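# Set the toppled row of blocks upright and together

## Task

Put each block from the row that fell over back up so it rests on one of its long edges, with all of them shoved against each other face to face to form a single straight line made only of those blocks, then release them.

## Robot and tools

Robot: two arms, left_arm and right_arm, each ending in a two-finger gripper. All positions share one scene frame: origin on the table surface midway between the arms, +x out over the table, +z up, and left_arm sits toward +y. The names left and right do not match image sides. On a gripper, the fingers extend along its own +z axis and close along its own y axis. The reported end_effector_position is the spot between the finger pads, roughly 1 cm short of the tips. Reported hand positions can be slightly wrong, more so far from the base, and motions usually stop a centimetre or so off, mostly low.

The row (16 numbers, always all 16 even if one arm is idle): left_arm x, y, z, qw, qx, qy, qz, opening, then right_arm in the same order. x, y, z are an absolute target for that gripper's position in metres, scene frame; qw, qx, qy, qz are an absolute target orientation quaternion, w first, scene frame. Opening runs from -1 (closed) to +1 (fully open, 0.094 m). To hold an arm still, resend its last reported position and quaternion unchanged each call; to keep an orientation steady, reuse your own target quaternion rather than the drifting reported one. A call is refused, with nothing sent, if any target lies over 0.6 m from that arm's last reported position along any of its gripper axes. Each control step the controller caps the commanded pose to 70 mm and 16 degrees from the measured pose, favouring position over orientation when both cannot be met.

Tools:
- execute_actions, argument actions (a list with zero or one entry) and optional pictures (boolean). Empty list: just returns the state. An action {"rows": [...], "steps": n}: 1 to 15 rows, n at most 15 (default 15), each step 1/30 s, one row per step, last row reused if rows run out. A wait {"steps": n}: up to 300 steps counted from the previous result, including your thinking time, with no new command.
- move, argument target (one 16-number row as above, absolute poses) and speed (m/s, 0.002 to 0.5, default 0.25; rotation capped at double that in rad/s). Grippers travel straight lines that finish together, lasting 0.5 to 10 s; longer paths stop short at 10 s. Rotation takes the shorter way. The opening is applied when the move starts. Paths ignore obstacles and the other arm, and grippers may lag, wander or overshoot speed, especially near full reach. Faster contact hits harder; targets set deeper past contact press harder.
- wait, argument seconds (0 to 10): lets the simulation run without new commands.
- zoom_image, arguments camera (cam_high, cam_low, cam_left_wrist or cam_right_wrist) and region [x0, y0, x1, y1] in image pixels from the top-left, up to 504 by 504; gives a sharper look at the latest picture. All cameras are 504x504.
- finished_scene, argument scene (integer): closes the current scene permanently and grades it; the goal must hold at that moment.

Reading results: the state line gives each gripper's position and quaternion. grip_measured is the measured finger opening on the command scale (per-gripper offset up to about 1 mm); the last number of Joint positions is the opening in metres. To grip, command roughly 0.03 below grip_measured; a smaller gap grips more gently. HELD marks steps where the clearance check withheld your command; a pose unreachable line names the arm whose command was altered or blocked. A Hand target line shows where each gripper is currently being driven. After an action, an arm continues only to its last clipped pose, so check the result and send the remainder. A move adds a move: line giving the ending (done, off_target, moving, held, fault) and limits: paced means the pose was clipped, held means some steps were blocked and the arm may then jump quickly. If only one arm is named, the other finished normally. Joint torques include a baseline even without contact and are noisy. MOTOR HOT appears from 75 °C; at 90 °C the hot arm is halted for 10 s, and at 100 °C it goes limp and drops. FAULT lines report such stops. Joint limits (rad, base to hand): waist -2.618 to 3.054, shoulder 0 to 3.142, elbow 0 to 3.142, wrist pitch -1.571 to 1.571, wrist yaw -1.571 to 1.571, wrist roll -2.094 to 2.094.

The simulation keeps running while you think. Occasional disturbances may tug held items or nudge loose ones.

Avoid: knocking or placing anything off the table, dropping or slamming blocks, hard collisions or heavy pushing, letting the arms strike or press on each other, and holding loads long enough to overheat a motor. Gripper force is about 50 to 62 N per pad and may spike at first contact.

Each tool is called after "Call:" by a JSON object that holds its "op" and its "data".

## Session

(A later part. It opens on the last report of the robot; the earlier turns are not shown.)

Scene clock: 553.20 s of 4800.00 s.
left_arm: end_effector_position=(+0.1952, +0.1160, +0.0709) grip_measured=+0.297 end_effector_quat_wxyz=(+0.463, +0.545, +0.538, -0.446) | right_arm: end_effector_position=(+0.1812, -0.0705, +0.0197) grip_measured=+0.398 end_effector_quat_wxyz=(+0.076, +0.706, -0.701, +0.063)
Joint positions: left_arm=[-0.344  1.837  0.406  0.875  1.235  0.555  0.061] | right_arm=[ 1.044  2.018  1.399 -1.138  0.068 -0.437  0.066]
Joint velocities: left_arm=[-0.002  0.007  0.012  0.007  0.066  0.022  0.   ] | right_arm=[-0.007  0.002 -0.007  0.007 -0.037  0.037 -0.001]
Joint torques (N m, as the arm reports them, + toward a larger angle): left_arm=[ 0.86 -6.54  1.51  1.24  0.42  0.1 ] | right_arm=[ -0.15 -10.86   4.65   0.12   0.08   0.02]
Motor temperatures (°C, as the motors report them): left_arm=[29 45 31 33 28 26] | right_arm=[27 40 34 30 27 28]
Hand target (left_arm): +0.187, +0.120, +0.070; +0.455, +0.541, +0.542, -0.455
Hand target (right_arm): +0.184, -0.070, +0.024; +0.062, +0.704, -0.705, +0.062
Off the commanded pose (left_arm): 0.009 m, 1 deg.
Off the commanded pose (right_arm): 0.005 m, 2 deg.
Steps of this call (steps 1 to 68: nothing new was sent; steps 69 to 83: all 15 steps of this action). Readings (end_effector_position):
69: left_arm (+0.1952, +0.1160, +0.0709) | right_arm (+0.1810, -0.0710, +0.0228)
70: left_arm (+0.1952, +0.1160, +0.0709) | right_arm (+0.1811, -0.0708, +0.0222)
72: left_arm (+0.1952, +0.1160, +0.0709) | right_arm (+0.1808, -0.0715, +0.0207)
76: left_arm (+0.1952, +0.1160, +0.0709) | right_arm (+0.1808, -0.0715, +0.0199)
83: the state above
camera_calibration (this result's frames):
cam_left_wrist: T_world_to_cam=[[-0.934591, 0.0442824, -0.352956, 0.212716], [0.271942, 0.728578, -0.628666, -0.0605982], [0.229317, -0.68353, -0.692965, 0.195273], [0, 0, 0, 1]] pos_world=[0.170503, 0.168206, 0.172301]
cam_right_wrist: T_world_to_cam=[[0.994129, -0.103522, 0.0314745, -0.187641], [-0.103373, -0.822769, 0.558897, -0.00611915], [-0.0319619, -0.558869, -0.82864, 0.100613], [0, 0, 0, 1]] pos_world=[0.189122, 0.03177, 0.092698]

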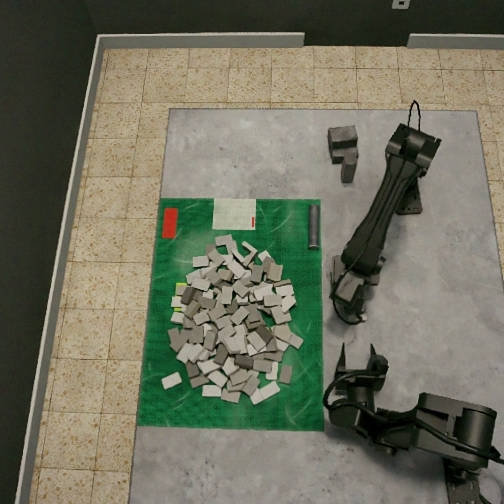

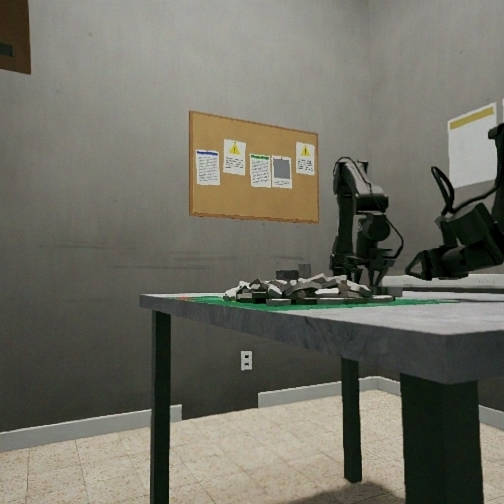

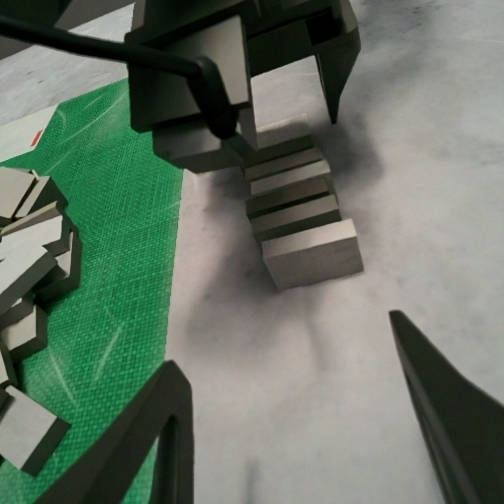

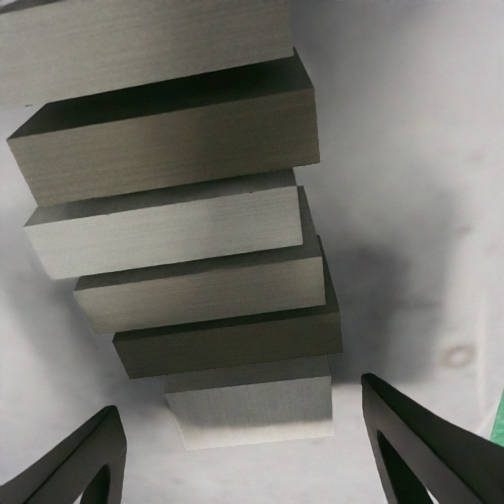

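Call:
{"op": "execute_actions", "data": {"actions": [{"rows": [[0.187,0.12,0.07,0.4545,0.5417,0.5417,-0.4545,0.3, 0.184,-0.070,0.019,-0.0616,-0.7044,0.7044,-0.0616,0.4]], "steps": 15}]}}

Call:
{"op": "zoom_image", "data": {"camera": "cam_left_wrist", "region": [180, 60, 380, 200]}}

Scene clock: 556.13 s of 4800.00 s.
left_arm: end_effector_position=(+0.1952, +0.1160, +0.0709) grip_measured=+0.297 end_effector_quat_wxyz=(+0.463, +0.545, +0.538, -0.446) | right_arm: end_effector_position=(+0.1815, -0.0700, +0.0168) grip_measured=+0.398 end_effector_quat_wxyz=(+0.072, +0.706, -0.701, +0.062)
Joint positions: left_arm=[-0.344  1.837  0.406  0.875  1.235  0.555  0.061] | right_arm=[ 1.044  2.018  1.388 -1.12   0.068 -0.437  0.066]
Joint velocities: left_arm=[-0.002 -0.007  0.007 -0.022  0.022 -0.051  0.   ] | right_arm=[-0.007 -0.012 -0.002 -0.125  0.037 -0.022 -0.   ]
Joint torques (N m, as the arm reports them, + toward a larger angle): left_arm=[ 0.81 -6.47  1.49  1.22  0.43  0.1 ] | right_arm=[ -0.19 -10.32   4.65   0.11   0.09   0.02]
Motor temperatures (°C, as the motors report them): left_arm=[29 45 31 33 28 26] | right_arm=[27 40 34 30 27 28]
Hand target (left_arm): +0.187, +0.120, +0.070; +0.455, +0.541, +0.542, -0.455
Hand target (right_arm): +0.184, -0.070, +0.019; +0.062, +0.704, -0.705, +0.062
Off the commanded pose (left_arm): 0.009 m, 1 deg.
Off the commanded pose (right_arm): 0.003 m, 1 deg.
Steps of this call (steps 1 to 73: nothing new was sent; steps 74 to 88: all 15 steps of this action). Readings (end_effector_position):
74: left_arm (+0.1952, +0.1160, +0.0709) | right_arm (+0.1814, -0.0702, +0.0195)
75: left_arm (+0.1952, +0.1160, +0.0709) | right_arm (+0.1815, -0.0699, +0.0189)
77: left_arm (+0.1952, +0.1160, +0.0709) | right_arm (+0.1813, -0.0704, +0.0177)
81: left_arm (+0.1952, +0.1160, +0.0709) | right_arm (+0.1812, -0.0706, +0.0170)
88: the state above
camera_calibration (this result's frames):
cam_left_wrist: T_world_to_cam=[[-0.934591, 0.0442824, -0.352956, 0.212716], [0.271942, 0.728578, -0.628666, -0.0605982], [0.229317, -0.68353, -0.692965, 0.195273], [0, 0, 0, 1]] pos_world=[0.170503, 0.168206, 0.172301]
cam_right_wrist: T_world_to_cam=[[0.994035, -0.103725, 0.0337077, -0.187789], [-0.104983, -0.826232, 0.553461, -0.00386082], [-0.0295575, -0.553698, -0.832193, 0.0985251], [0, 0, 0, 1]] pos_world=[0.189176, 0.0318848, 0.0904586]

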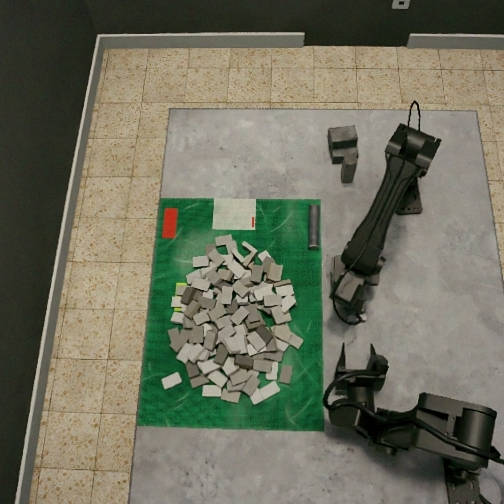

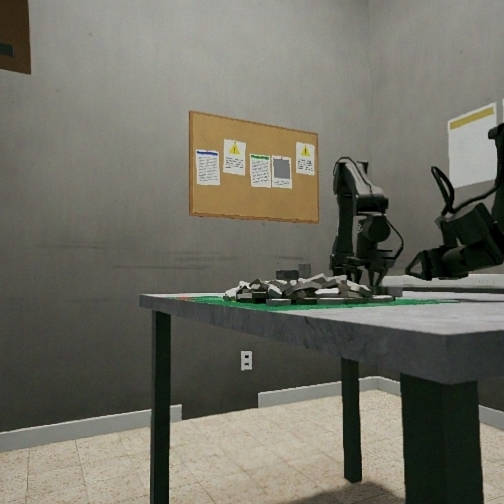

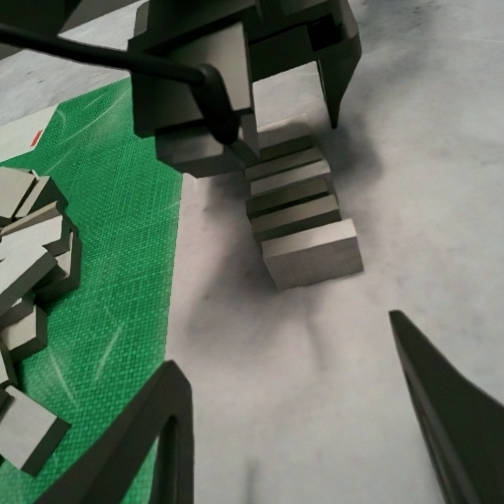

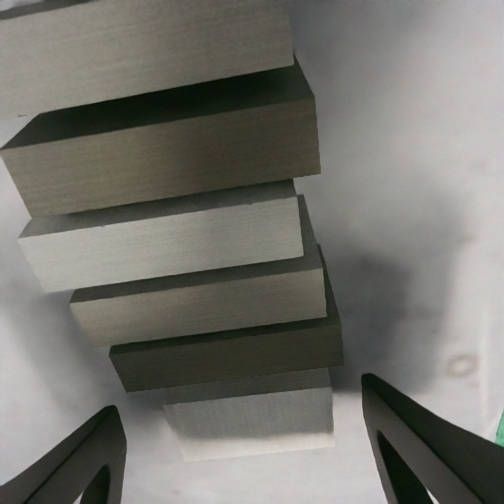

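Region (180, 60, 380, 200) of cam_left_wrist's 504x504 image, scaled by 2.520, with more detail than that image has; it fills the top 353 rows of this view, and the rest is white.

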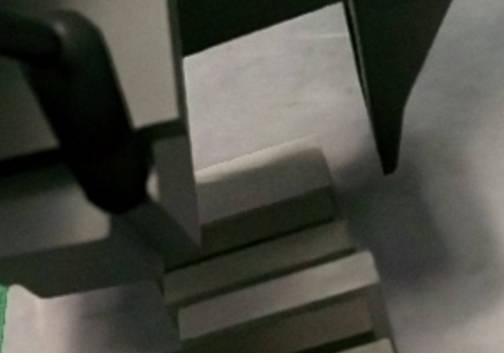

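Call:
{"op": "execute_actions", "data": {"actions": [{"rows": [[0.187,0.12,0.07,0.4545,0.5417,0.5417,-0.4545,0.3, 0.184,-0.071,0.013,-0.0616,-0.7044,0.7044,-0.0616,0.4]], "steps": 15}]}}

Call:
{"op": "zoom_image", "data": {"camera": "cam_left_wrist", "region": [180, 60, 380, 200]}}

Scene clock: 559.37 s of 4800.00 s.
left_arm: end_effector_position=(+0.1952, +0.1160, +0.0709) grip_measured=+0.297 end_effector_quat_wxyz=(+0.463, +0.545, +0.538, -0.446) | right_arm: end_effector_position=(+0.1810, -0.0713, +0.0127) grip_measured=+0.398 end_effector_quat_wxyz=(+0.072, +0.706, -0.701, +0.062)
Joint positions: left_arm=[-0.344  1.837  0.406  0.875  1.235  0.555  0.061] | right_arm=[ 1.044  2.018  1.37  -1.101  0.068 -0.437  0.066]
Joint velocities: left_arm=[-0.007  0.017 -0.007  0.022 -0.051  0.037 -0.   ] | right_arm=[-0.002 -0.032  0.002 -0.139  0.022 -0.007 -0.   ]
Joint torques (N m, as the arm reports them, + toward a larger angle): left_arm=[ 0.86 -6.5   1.52  1.22  0.42  0.13] | right_arm=[-0.34 -9.85  4.65  0.17  0.08  0.01]
Motor temperatures (°C, as the motors report them): left_arm=[29 45 31 34 28 26] | right_arm=[27 40 34 30 27 28]
Hand target (left_arm): +0.187, +0.120, +0.070; +0.455, +0.541, +0.542, -0.455
Hand target (right_arm): +0.184, -0.071, +0.013; +0.062, +0.704, -0.705, +0.062
Off the commanded pose (left_arm): 0.009 m, 1 deg.
Off the commanded pose (right_arm): 0.003 m, 1 deg.
Steps of this call (steps 1 to 82: nothing new was sent; steps 83 to 97: all 15 steps of this action). Readings (end_effector_position):
83: left_arm (+0.1952, +0.1160, +0.0709) | right_arm (+0.1816, -0.0697, +0.0162)
84: left_arm (+0.1952, +0.1160, +0.0709) | right_arm (+0.1816, -0.0697, +0.0153)
86: left_arm (+0.1952, +0.1160, +0.0709) | right_arm (+0.1811, -0.0710, +0.0135)
90: left_arm (+0.1952, +0.1160, +0.0709) | right_arm (+0.1809, -0.0714, +0.0127)
97: the state above
camera_calibration (this result's frames):
cam_left_wrist: T_world_to_cam=[[-0.934591, 0.0442824, -0.352956, 0.212716], [0.271942, 0.728578, -0.628666, -0.0605982], [0.229317, -0.68353, -0.692965, 0.195273], [0, 0, 0, 1]] pos_world=[0.170503, 0.168206, 0.172301]
cam_right_wrist: T_world_to_cam=[[0.994014, -0.103688, 0.0344345, -0.18725], [-0.105382, -0.826725, 0.552648, -0.00268763], [-0.0288349, -0.552968, -0.832703, 0.0942662], [0, 0, 0, 1]] pos_world=[0.188564, 0.0304888, 0.0864289]

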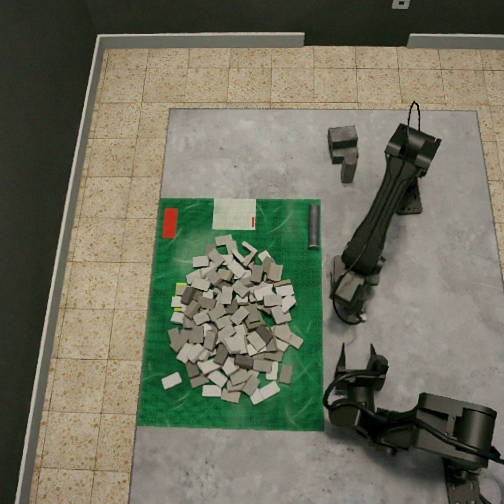

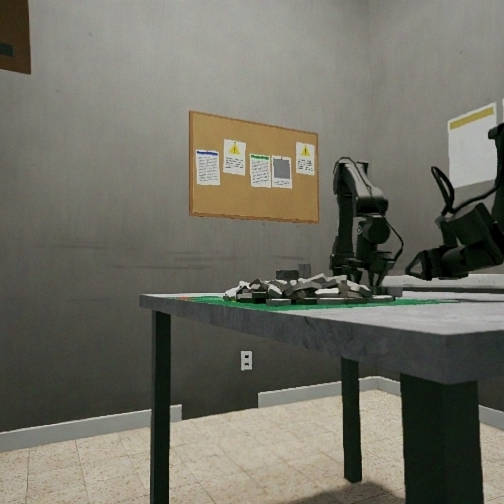

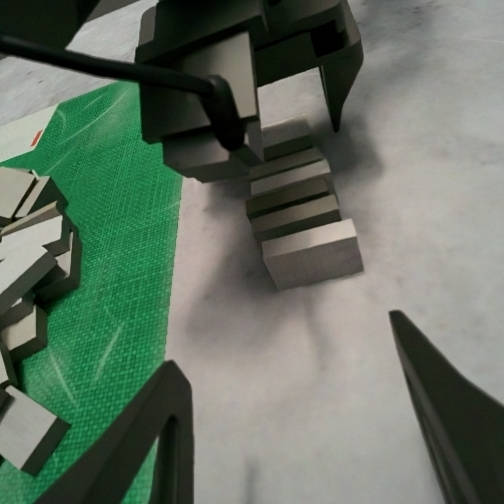

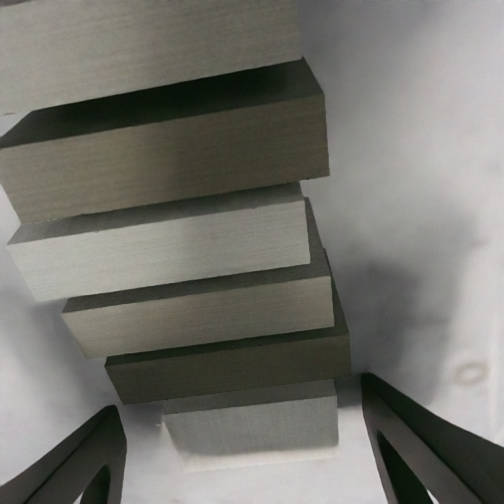

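Region (180, 60, 380, 200) of cam_left_wrist's 504x504 image, scaled by 2.520, with more detail than that image has; it fills the top 353 rows of this view, and the rest is white.

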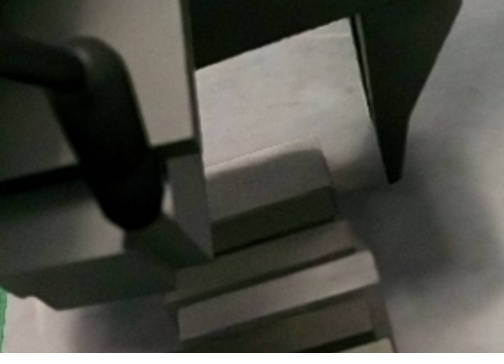

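Call:
{"op": "execute_actions", "data": {"actions": [{"rows": [[0.187,0.12,0.07,0.4545,0.5417,0.5417,-0.4545,0.3, 0.184,-0.071,0.013,-0.0616,-0.7044,0.7044,-0.0616,0.25],[0.187,0.12,0.07,0.4545,0.5417,0.5417,-0.4545,0.3, 0.184,-0.071,0.013,-0.0616,-0.7044,0.7044,-0.0616,0.15],[0.187,0.12,0.07,0.4545,0.5417,0.5417,-0.4545,0.3, 0.184,-0.071,0.013,-0.0616,-0.7044,0.7044,-0.0616,0.05],[0.187,0.12,0.07,0.4545,0.5417,0.5417,-0.4545,0.3, 0.184,-0.071,0.013,-0.0616,-0.7044,0.7044,-0.0616,-0.05],[0.187,0.12,0.07,0.4545,0.5417,0.5417,-0.4545,0.3, 0.184,-0.071,0.013,-0.0616,-0.7044,0.7044,-0.0616,-0.12],[0.187,0.12,0.07,0.4545,0.5417,0.5417,-0.4545,0.3, 0.184,-0.071,0.013,-0.0616,-0.7044,0.7044,-0.0616,-0.2]], "steps": 15}]}}

Scene clock: 568.30 s of 4800.00 s.
left_arm: end_effector_position=(+0.1952, +0.1160, +0.0709) grip_measured=+0.297 end_effector_quat_wxyz=(+0.463, +0.545, +0.538, -0.446) | right_arm: end_effector_position=(+0.1819, -0.0702, +0.0125) grip_measured=-0.113 end_effector_quat_wxyz=(+0.069, +0.707, -0.701, +0.062)
Joint positions: left_arm=[-0.344  1.837  0.406  0.875  1.235  0.555  0.061] | right_arm=[ 1.044  2.018  1.37  -1.095  0.07  -0.437  0.042]
Joint velocities: left_arm=[-0.007  0.012 -0.002  0.007  0.007 -0.007  0.001] | right_arm=[-0.002 -0.037  0.002 -0.051  0.007  0.007  0.001]
Joint torques (N m, as the arm reports them, + toward a larger angle): left_arm=[ 0.81 -6.47  1.55  1.24  0.43  0.11] | right_arm=[-0.25 -9.86  4.67  0.15  0.06  0.  ]
Motor temperatures (°C, as the motors report them): left_arm=[29 44 31 34 28 26] | right_arm=[27 40 34 30 27 28]
Hand target (left_arm): +0.187, +0.120, +0.070; +0.455, +0.541, +0.542, -0.455
Hand target (right_arm): +0.184, -0.071, +0.013; +0.062, +0.704, -0.705, +0.062
Off the commanded pose (left_arm): 0.009 m, 1 deg.
Off the commanded pose (right_arm): 0.002 m, 1 deg.
Steps of this call (steps 1 to 90: nothing new was sent; then 5.43 s passed at rest; steps 91 to 105: all 15 steps of this action). Readings (end_effector_position):
91: left_arm (+0.1952, +0.1160, +0.0709) | right_arm (+0.1811, -0.0712, +0.0127)
92: left_arm (+0.1952, +0.1160, +0.0709) | right_arm (+0.1812, -0.0710, +0.0126)
94: left_arm (+0.1952, +0.1160, +0.0709) | right_arm (+0.1815, -0.0707, +0.0126)
98: left_arm (+0.1952, +0.1160, +0.0709) | right_arm (+0.1819, -0.0702, +0.0125)
105: the state above
camera_calibration (this result's frames):
cam_left_wrist: T_world_to_cam=[[-0.934591, 0.0442824, -0.352956, 0.212716], [0.271942, 0.728578, -0.628666, -0.0605982], [0.229317, -0.68353, -0.692965, 0.195273], [0, 0, 0, 1]] pos_world=[0.170503, 0.168206, 0.172301]
cam_right_wrist: T_world_to_cam=[[0.993899, -0.103517, 0.0380702, -0.188031], [-0.107374, -0.829181, 0.54857, -0.00129468], [-0.0252194, -0.549311, -0.835237, 0.0943595], [0, 0, 0, 1]] pos_world=[0.189124, 0.0312947, 0.0866812]

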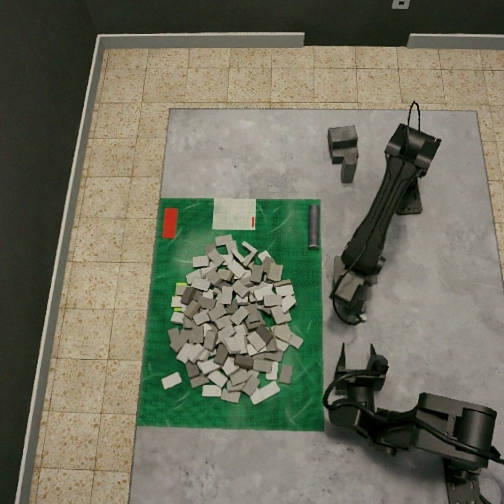

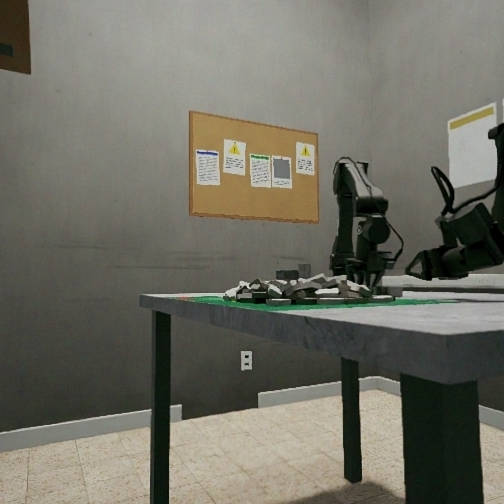

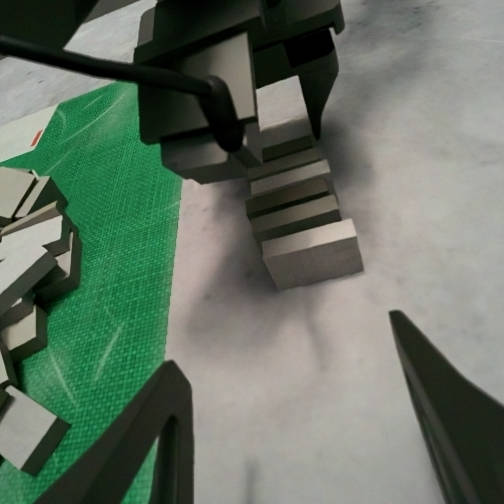

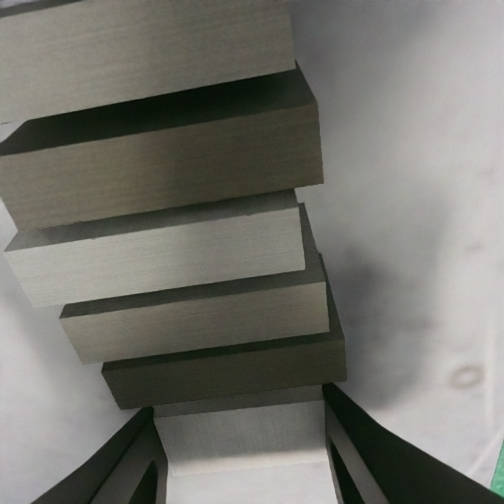

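Call:
{"op": "move", "data": {"target": [0.187,0.12,0.07,0.4545,0.5417,0.5417,-0.4545,0.3, 0.182,-0.082,0.065,-0.0616,-0.7044,0.7044,-0.0616,-0.15], "speed": 0.04}}

Scene clock: 572.37 s of 4800.00 s.
left_arm: end_effector_position=(+0.1952, +0.1160, +0.0709) grip_measured=+0.297 end_effector_quat_wxyz=(+0.463, +0.545, +0.538, -0.446) | right_arm: end_effector_position=(+0.1740, -0.0872, +0.0476) grip_measured=-0.113 end_effector_quat_wxyz=(+0.084, +0.706, -0.700, +0.068)
Joint positions: left_arm=[-0.344  1.837  0.406  0.875  1.235  0.555  0.061] | right_arm=[ 1.044  1.934  1.392 -1.233  0.07  -0.437  0.042]
Joint velocities: left_arm=[ 0.007  0.002 -0.017 -0.007 -0.051 -0.022 -0.   ] | right_arm=[-0.002 -0.002  0.012 -0.037 -0.081 -0.037 -0.001]
Joint torques (N m, as the arm reports them, + toward a larger angle): left_arm=[ 0.82 -6.54  1.5   1.23  0.43  0.11] | right_arm=[ -0.91 -10.81   8.75  -0.26   0.1   -0.06]
Motor temperatures (°C, as the motors report them): left_arm=[29 44 31 34 28 26] | right_arm=[27 40 34 30 27 28]
Hand target (left_arm): +0.187, +0.120, +0.070; +0.455, +0.541, +0.542, -0.455
Hand target (right_arm): +0.182, -0.083, +0.065; +0.062, +0.704, -0.705, +0.062
Off the commanded pose (left_arm): 0.009 m, 1 deg.
Off the commanded pose (right_arm): 0.020 m, 3 deg.
move: off_target (right_arm)
camera_calibration (this result's frames):
cam_left_wrist: T_world_to_cam=[[-0.934591, 0.0442824, -0.352956, 0.212716], [0.271942, 0.728578, -0.628666, -0.0605982], [0.229317, -0.68353, -0.692965, 0.195273], [0, 0, 0, 1]] pos_world=[0.170503, 0.168206, 0.172301]
cam_right_wrist: T_world_to_cam=[[0.994338, -0.102572, 0.0277551, -0.182778], [-0.0998825, -0.813072, 0.57353, -0.0366001], [-0.0362614, -0.573055, -0.818714, 0.11325], [0, 0, 0, 1]] pos_world=[0.182194, 0.016392, 0.118784]

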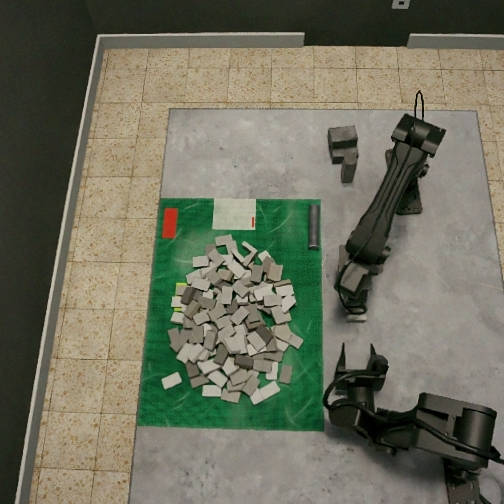

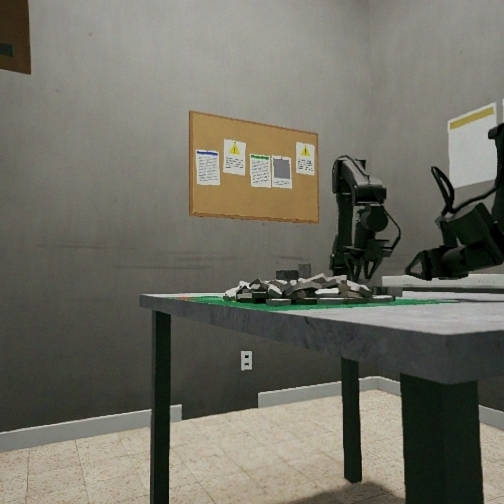

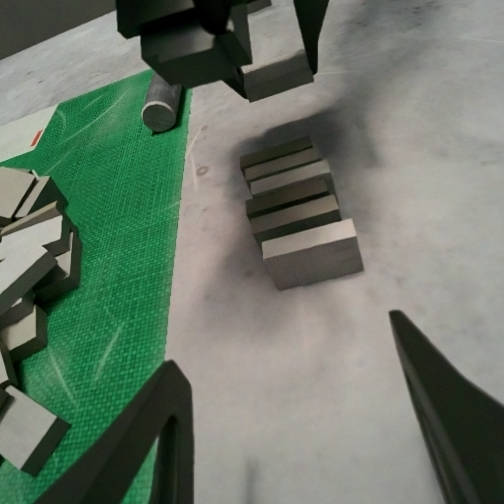

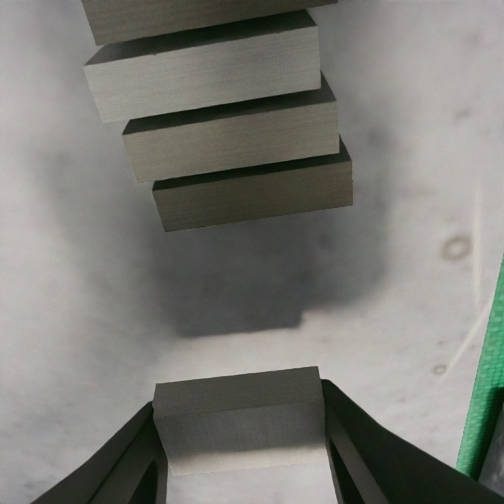

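Call:
{"op": "move", "data": {"target": [0.187,0.12,0.07,0.4545,0.5417,0.5417,-0.4545,0.3, 0.185,-0.105,0.095,0.4545,-0.5417,0.5417,0.4545,-0.15], "speed": 0.1}}

Scene clock: 584.97 s of 4800.00 s.
left_arm: end_effector_position=(+0.1952, +0.1160, +0.0709) grip_measured=+0.297 end_effector_quat_wxyz=(+0.463, +0.545, +0.538, -0.446) | right_arm: end_effector_position=(+0.1884, -0.1040, +0.0969) grip_measured=-0.113 end_effector_quat_wxyz=(+0.459, -0.539, +0.551, +0.443)
Joint positions: left_arm=[-0.344  1.837  0.406  0.875  1.235  0.555  0.061] | right_arm=[ 0.394  1.451  0.109  0.972 -1.027 -0.327  0.042]
Joint velocities: left_arm=[ 0.012 -0.012 -0.017 -0.081 -0.007 -0.007 -0.   ] | right_arm=[-0.022  0.007 -0.002  0.037 -0.037  0.022 -0.   ]
Joint torques (N m, as the arm reports them, + toward a larger angle): left_arm=[ 0.76 -6.51  1.51  1.21  0.43  0.1 ] | right_arm=[-0.66 -2.18  3.4   1.86 -0.31  0.09]
Motor temperatures (°C, as the motors report them): left_arm=[29 44 31 34 28 26] | right_arm=[27 39 34 31 27 28]
Hand target (left_arm): +0.187, +0.120, +0.070; +0.455, +0.541, +0.542, -0.455
Hand target (right_arm): +0.186, -0.106, +0.096; -0.458, +0.536, -0.549, -0.449
Off the commanded pose (left_arm): 0.009 m, 1 deg.
Off the commanded pose (right_arm): 0.004 m, 2 deg.
After step 90, 0.77 s passed at rest.
move: done
camera_calibration (this result's frames):
cam_left_wrist: T_world_to_cam=[[-0.934591, 0.0442824, -0.352956, 0.212716], [0.271942, 0.728578, -0.628666, -0.0605982], [0.229317, -0.68353, -0.692965, 0.195273], [0, 0, 0, 1]] pos_world=[0.170503, 0.168206, 0.172301]
cam_right_wrist: T_world_to_cam=[[0.991858, -0.0751954, -0.102779, -0.184285], [-0.127205, -0.54656, -0.827702, 0.0915588], [0.00606441, 0.834037, -0.551675, 0.256912], [0, 0, 0, 1]] pos_world=[0.192873, -0.178089, 0.198575]

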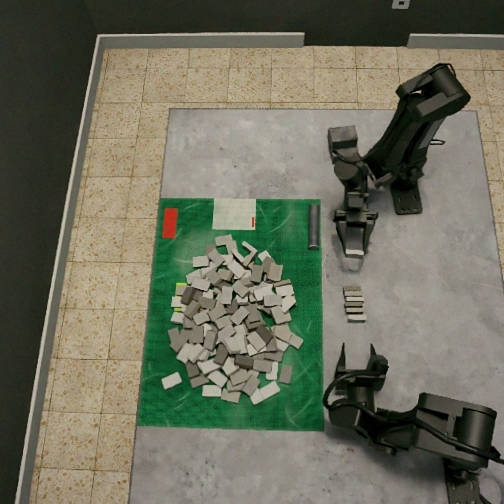

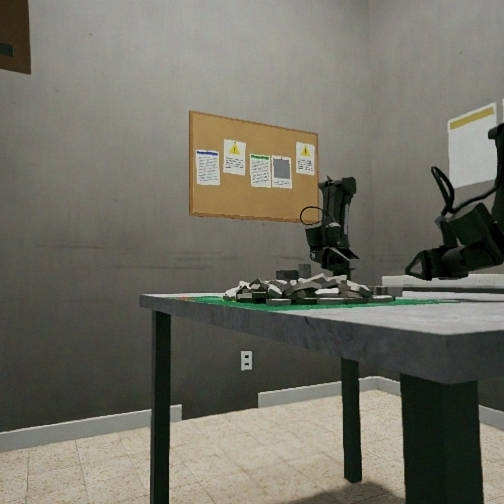

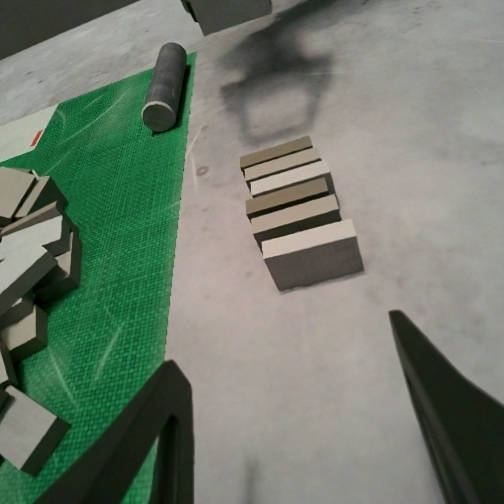

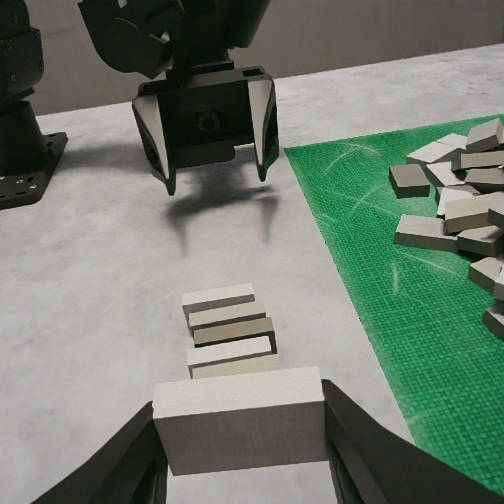

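Call:
{"op": "move", "data": {"target": [0.187,0.12,0.07,0.4545,0.5417,0.5417,-0.4545,0.3, 0.184,-0.080,0.05,0.4545,-0.5417,0.5417,0.4545,-0.15], "speed": 0.05}}

Call:
{"op": "zoom_image", "data": {"camera": "cam_low", "region": [310, 225, 430, 305]}}

Scene clock: 591.60 s of 4800.00 s.
left_arm: end_effector_position=(+0.1952, +0.1160, +0.0709) grip_measured=+0.297 end_effector_quat_wxyz=(+0.463, +0.545, +0.538, -0.446) | right_arm: end_effector_position=(+0.1806, -0.0857, +0.0438) grip_measured=-0.113 end_effector_quat_wxyz=(+0.440, -0.542, +0.556, +0.451)
Joint positions: left_arm=[-0.344  1.837  0.406  0.875  1.235  0.555  0.061] | right_arm=[ 0.497  2.018  0.109  1.546 -0.95  -0.274  0.042]
Joint velocities: left_arm=[ 0.002 -0.012 -0.002  0.051 -0.051 -0.037  0.   ] | right_arm=[-0.002 -0.007  0.017  0.007  0.022 -0.007 -0.001]
Joint torques (N m, as the arm reports them, + toward a larger angle): left_arm=[ 0.8  -6.51  1.49  1.22  0.42  0.11] | right_arm=[ 0.81 -4.27  3.35  1.89 -0.17  0.11]
Motor temperatures (°C, as the motors report them): left_arm=[29 44 31 34 28 26] | right_arm=[27 38 34 33 27 28]
Hand target (left_arm): +0.187, +0.120, +0.070; +0.455, +0.541, +0.542, -0.455
Hand target (right_arm): +0.184, -0.080, +0.049; -0.451, +0.545, -0.543, -0.453
Off the commanded pose (left_arm): 0.009 m, 1 deg.
Off the commanded pose (right_arm): 0.009 m, 2 deg.
joint sent to its limit (right arm) — the command would take joint 4 (wrist pitch) past its upper limit, so that joint was sent only as far as its limit.
After step 90, 2.00 s passed at rest.
move: done
camera_calibration (this result's frames):
cam_left_wrist: T_world_to_cam=[[-0.934591, 0.0442824, -0.352956, 0.212716], [0.271942, 0.728578, -0.628666, -0.0605982], [0.229317, -0.68353, -0.692965, 0.195273], [0, 0, 0, 1]] pos_world=[0.170503, 0.168206, 0.172301]
cam_right_wrist: T_world_to_cam=[[0.989426, -0.0564053, -0.133622, -0.177196], [-0.141967, -0.565272, -0.812596, 0.0570089], [-0.0296983, 0.822974, -0.567302, 0.218666], [0, 0, 0, 1]] pos_world=[0.189909, -0.157725, 0.146698]

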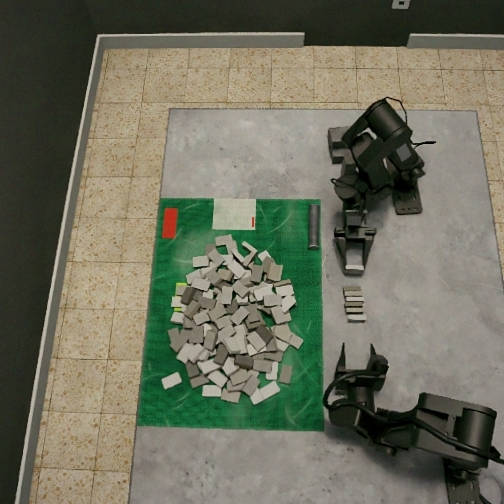

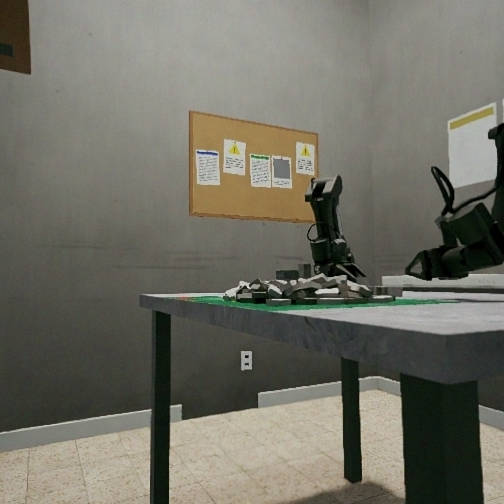

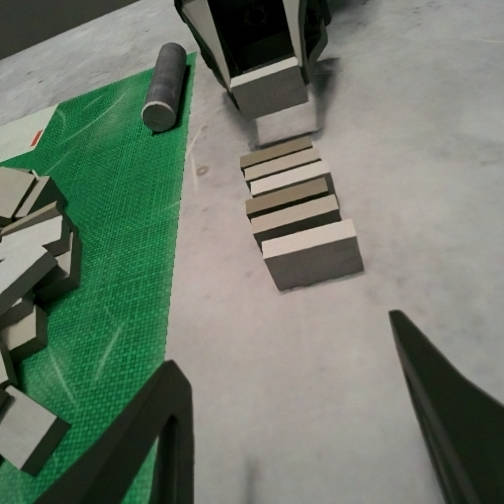

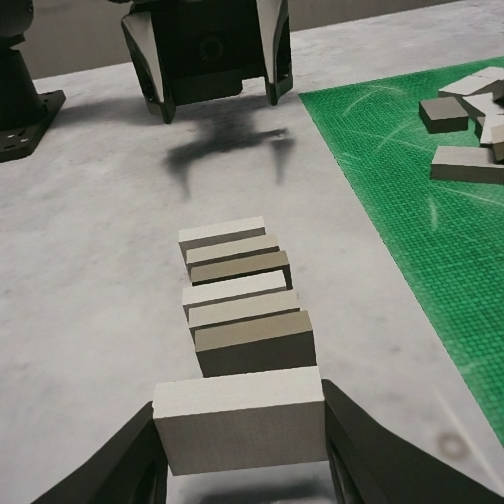

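Region (310, 225, 430, 305) of cam_low's 504x504 image, scaled by 4.200, with more detail than that image has.

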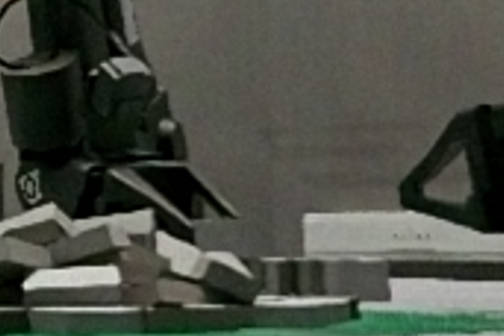

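Call:
{"op": "move", "data": {"target": [0.187,0.12,0.07,0.4545,0.5417,0.5417,-0.4545,0.3, 0.186,-0.068,0.05,0.4056,-0.5792,0.5792,0.4056,-0.15], "speed": 0.03}}

Call:
{"op": "zoom_image", "data": {"camera": "cam_low", "region": [310, 225, 430, 305]}}

Scene clock: 602.20 s of 4800.00 s.
left_arm: end_effector_position=(+0.1952, +0.1160, +0.0709) grip_measured=+0.297 end_effector_quat_wxyz=(+0.463, +0.545, +0.538, -0.446) | right_arm: end_effector_position=(+0.1794, -0.0779, +0.0344) grip_measured=-0.113 end_effector_quat_wxyz=(+0.381, -0.570, +0.604, +0.406)
Joint positions: left_arm=[-0.344  1.837  0.406  0.875  1.235  0.555  0.061] | right_arm=[ 0.577  1.68   0.183  0.909 -0.816 -0.391  0.042]
Joint velocities: left_arm=[ 0.012 -0.002  0.002 -0.066 -0.022 -0.037  0.   ] | right_arm=[-0.007 -0.012  0.002 -0.081 -0.007  0.022 -0.001]
Joint torques (N m, as the arm reports them, + toward a larger angle): left_arm=[ 0.8  -6.51  1.53  1.2   0.43  0.09] | right_arm=[ 0.86 -6.69  6.39  1.55 -0.27 -0.15]
Motor temperatures (°C, as the motors report them): left_arm=[29 44 31 34 28 26] | right_arm=[27 37 34 34 27 28]
Hand target (left_arm): +0.187, +0.120, +0.070; +0.455, +0.541, +0.542, -0.455
Hand target (right_arm): +0.186, -0.068, +0.051; -0.405, +0.580, -0.579, -0.405
Off the commanded pose (left_arm): 0.009 m, 1 deg.
Off the commanded pose (right_arm): 0.020 m, 4 deg.
After step 90, 4.73 s passed at rest.
move: off_target (right_arm)
camera_calibration (this result's frames):
cam_left_wrist: T_world_to_cam=[[-0.934591, 0.0442824, -0.352956, 0.212716], [0.271942, 0.728578, -0.628666, -0.0605982], [0.229317, -0.68353, -0.692965, 0.195273], [0, 0, 0, 1]] pos_world=[0.170503, 0.168206, 0.172301]
cam_right_wrist: T_world_to_cam=[[0.98417, -0.0882915, -0.153669, -0.177657], [-0.170957, -0.701551, -0.691809, 0.0439754], [-0.0467255, 0.707128, -0.70554, 0.205604], [0, 0, 0, 1]] pos_world=[0.19197, -0.130223, 0.148184]

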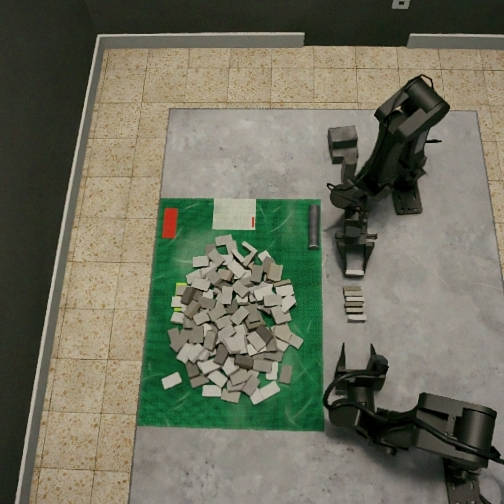

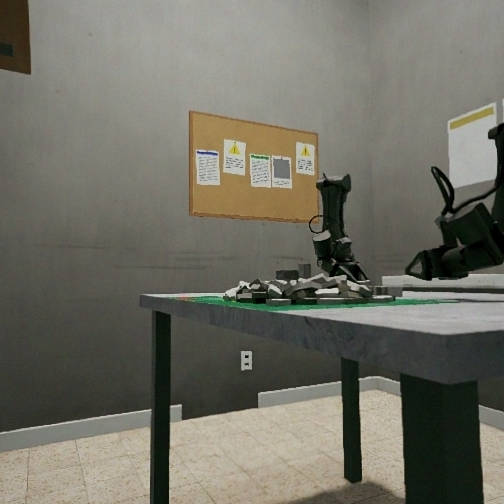

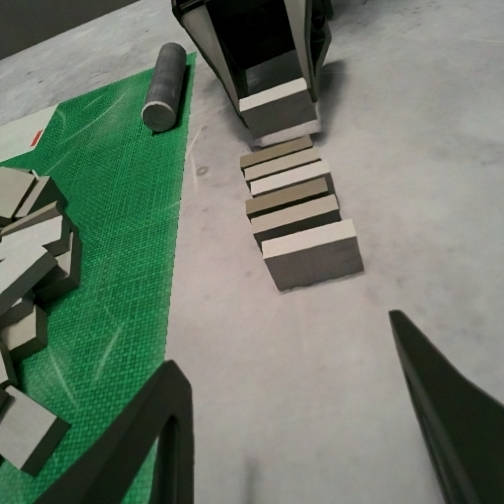

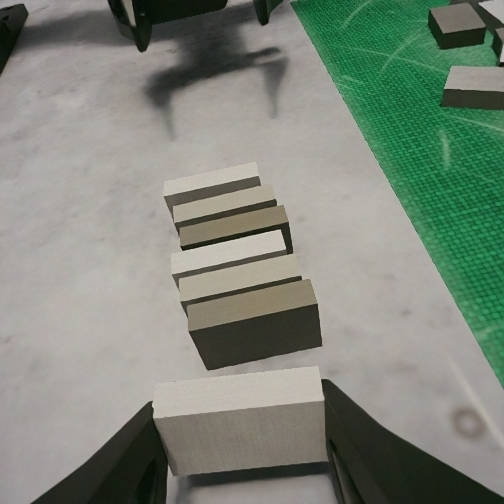

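Region (310, 225, 430, 305) of cam_low's 504x504 image, scaled by 4.200, with more detail than that image has.

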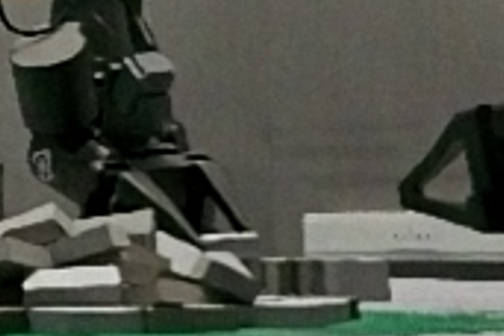

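Call:
{"op": "execute_actions", "data": {"actions": [{"rows": [[0.187,0.12,0.07,0.4545,0.5417,0.5417,-0.4545,0.3, 0.188,-0.066,0.048,0.4056,-0.5792,0.5792,0.4056,-0.15],[0.187,0.12,0.07,0.4545,0.5417,0.5417,-0.4545,0.3, 0.189,-0.065,0.047,0.4056,-0.5792,0.5792,0.4056,-0.15],[0.187,0.12,0.07,0.4545,0.5417,0.5417,-0.4545,0.3, 0.190,-0.064,0.046,0.4056,-0.5792,0.5792,0.4056,-0.15],[0.187,0.12,0.07,0.4545,0.5417,0.5417,-0.4545,0.3, 0.191,-0.063,0.045,0.4056,-0.5792,0.5792,0.4056,-0.15],[0.187,0.12,0.07,0.4545,0.5417,0.5417,-0.4545,0.3, 0.191,-0.062,0.045,0.4056,-0.5792,0.5792,0.4056,-0.15],[0.187,0.12,0.07,0.4545,0.5417,0.5417,-0.4545,0.3, 0.191,-0.061,0.045,0.4056,-0.5792,0.5792,0.4056,-0.15],[0.187,0.12,0.07,0.4545,0.5417,0.5417,-0.4545,0.3, 0.191,-0.060,0.045,0.4056,-0.5792,0.5792,0.4056,-0.15]], "steps": 15}]}}

Scene clock: 620.80 s of 4800.00 s.
left_arm: end_effector_position=(+0.1952, +0.1160, +0.0709) grip_measured=+0.297 end_effector_quat_wxyz=(+0.463, +0.545, +0.538, -0.446) | right_arm: end_effector_position=(+0.1843, -0.0703, +0.0353) grip_measured=-0.113 end_effector_quat_wxyz=(+0.387, -0.575, +0.598, +0.403)
Joint positions: left_arm=[-0.344  1.837  0.406  0.875  1.235  0.555  0.061] | right_arm=[ 0.592  1.709  0.211  0.929 -0.803 -0.392  0.042]
Joint velocities: left_arm=[ 0.017 -0.007 -0.017  0.007  0.066 -0.022 -0.   ] | right_arm=[-0.012  0.007  0.002 -0.022 -0.007  0.007 -0.001]
Joint torques (N m, as the arm reports them, + toward a larger angle): left_arm=[ 0.81 -6.58  1.61  1.22  0.44  0.09] | right_arm=[ 0.73 -3.73  6.31  1.89 -0.24 -0.01]
Motor temperatures (°C, as the motors report them): left_arm=[29 43 30 34 28 26] | right_arm=[27 37 34 34 27 28]
Hand target (left_arm): +0.187, +0.120, +0.070; +0.455, +0.541, +0.542, -0.455
Hand target (right_arm): +0.191, -0.060, +0.045; -0.406, +0.579, -0.579, -0.406
Off the commanded pose (left_arm): 0.009 m, 1 deg.
Off the commanded pose (right_arm): 0.016 m, 3 deg.
Steps of this call (steps 1 to 90: nothing new was sent; then 15.10 s passed at rest; steps 91 to 105: all 15 steps of this action). Readings (end_effector_position):
91: left_arm (+0.1952, +0.1160, +0.0709) | right_arm (+0.1793, -0.0781, +0.0339)
92: left_arm (+0.1952, +0.1160, +0.0709) | right_arm (+0.1794, -0.0781, +0.0339)
94: left_arm (+0.1952, +0.1160, +0.0709) | right_arm (+0.1807, -0.0771, +0.0347)
98: left_arm (+0.1952, +0.1160, +0.0709) | right_arm (+0.1836, -0.0718, +0.0352)
105: the state above
camera_calibration (this result's frames):
cam_left_wrist: T_world_to_cam=[[-0.934591, 0.0442824, -0.352956, 0.212716], [0.271942, 0.728578, -0.628666, -0.0605982], [0.229317, -0.68353, -0.692965, 0.195273], [0, 0, 0, 1]] pos_world=[0.170503, 0.168206, 0.172301]
cam_right_wrist: T_world_to_cam=[[0.987376, -0.0828149, -0.135016, -0.182545], [-0.154158, -0.698202, -0.699106, 0.0481991], [-0.0363724, 0.711095, -0.702155, 0.199369], [0, 0, 0, 1]] pos_world=[0.194923, -0.123235, 0.149038]

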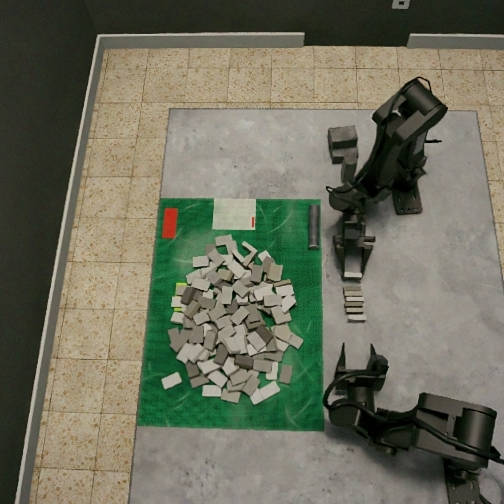

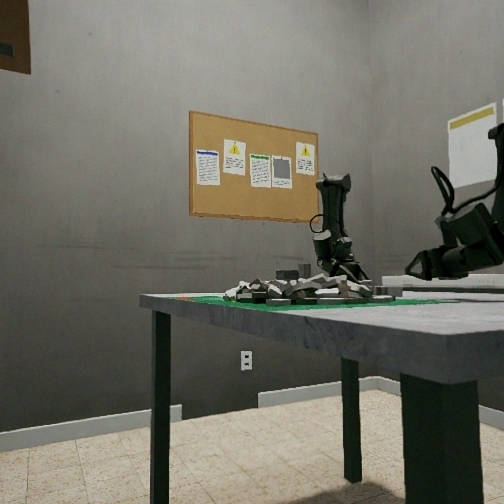

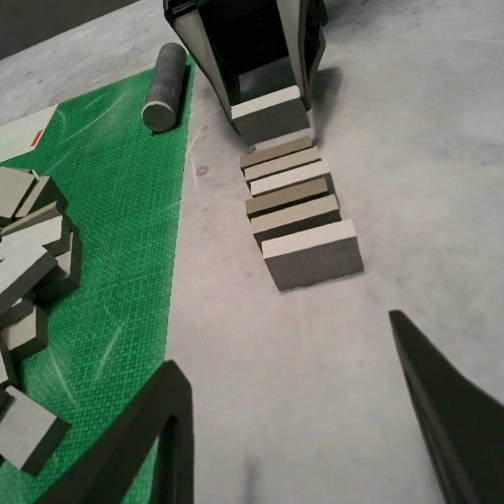

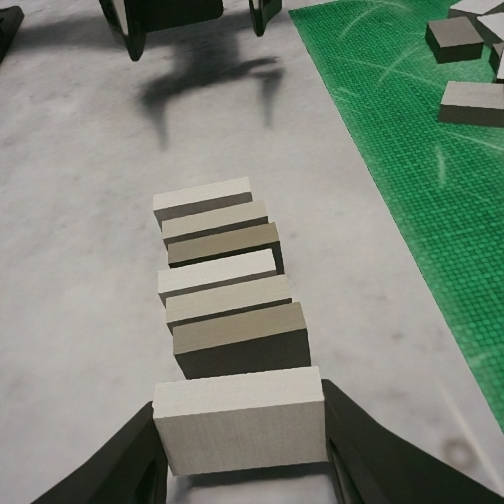

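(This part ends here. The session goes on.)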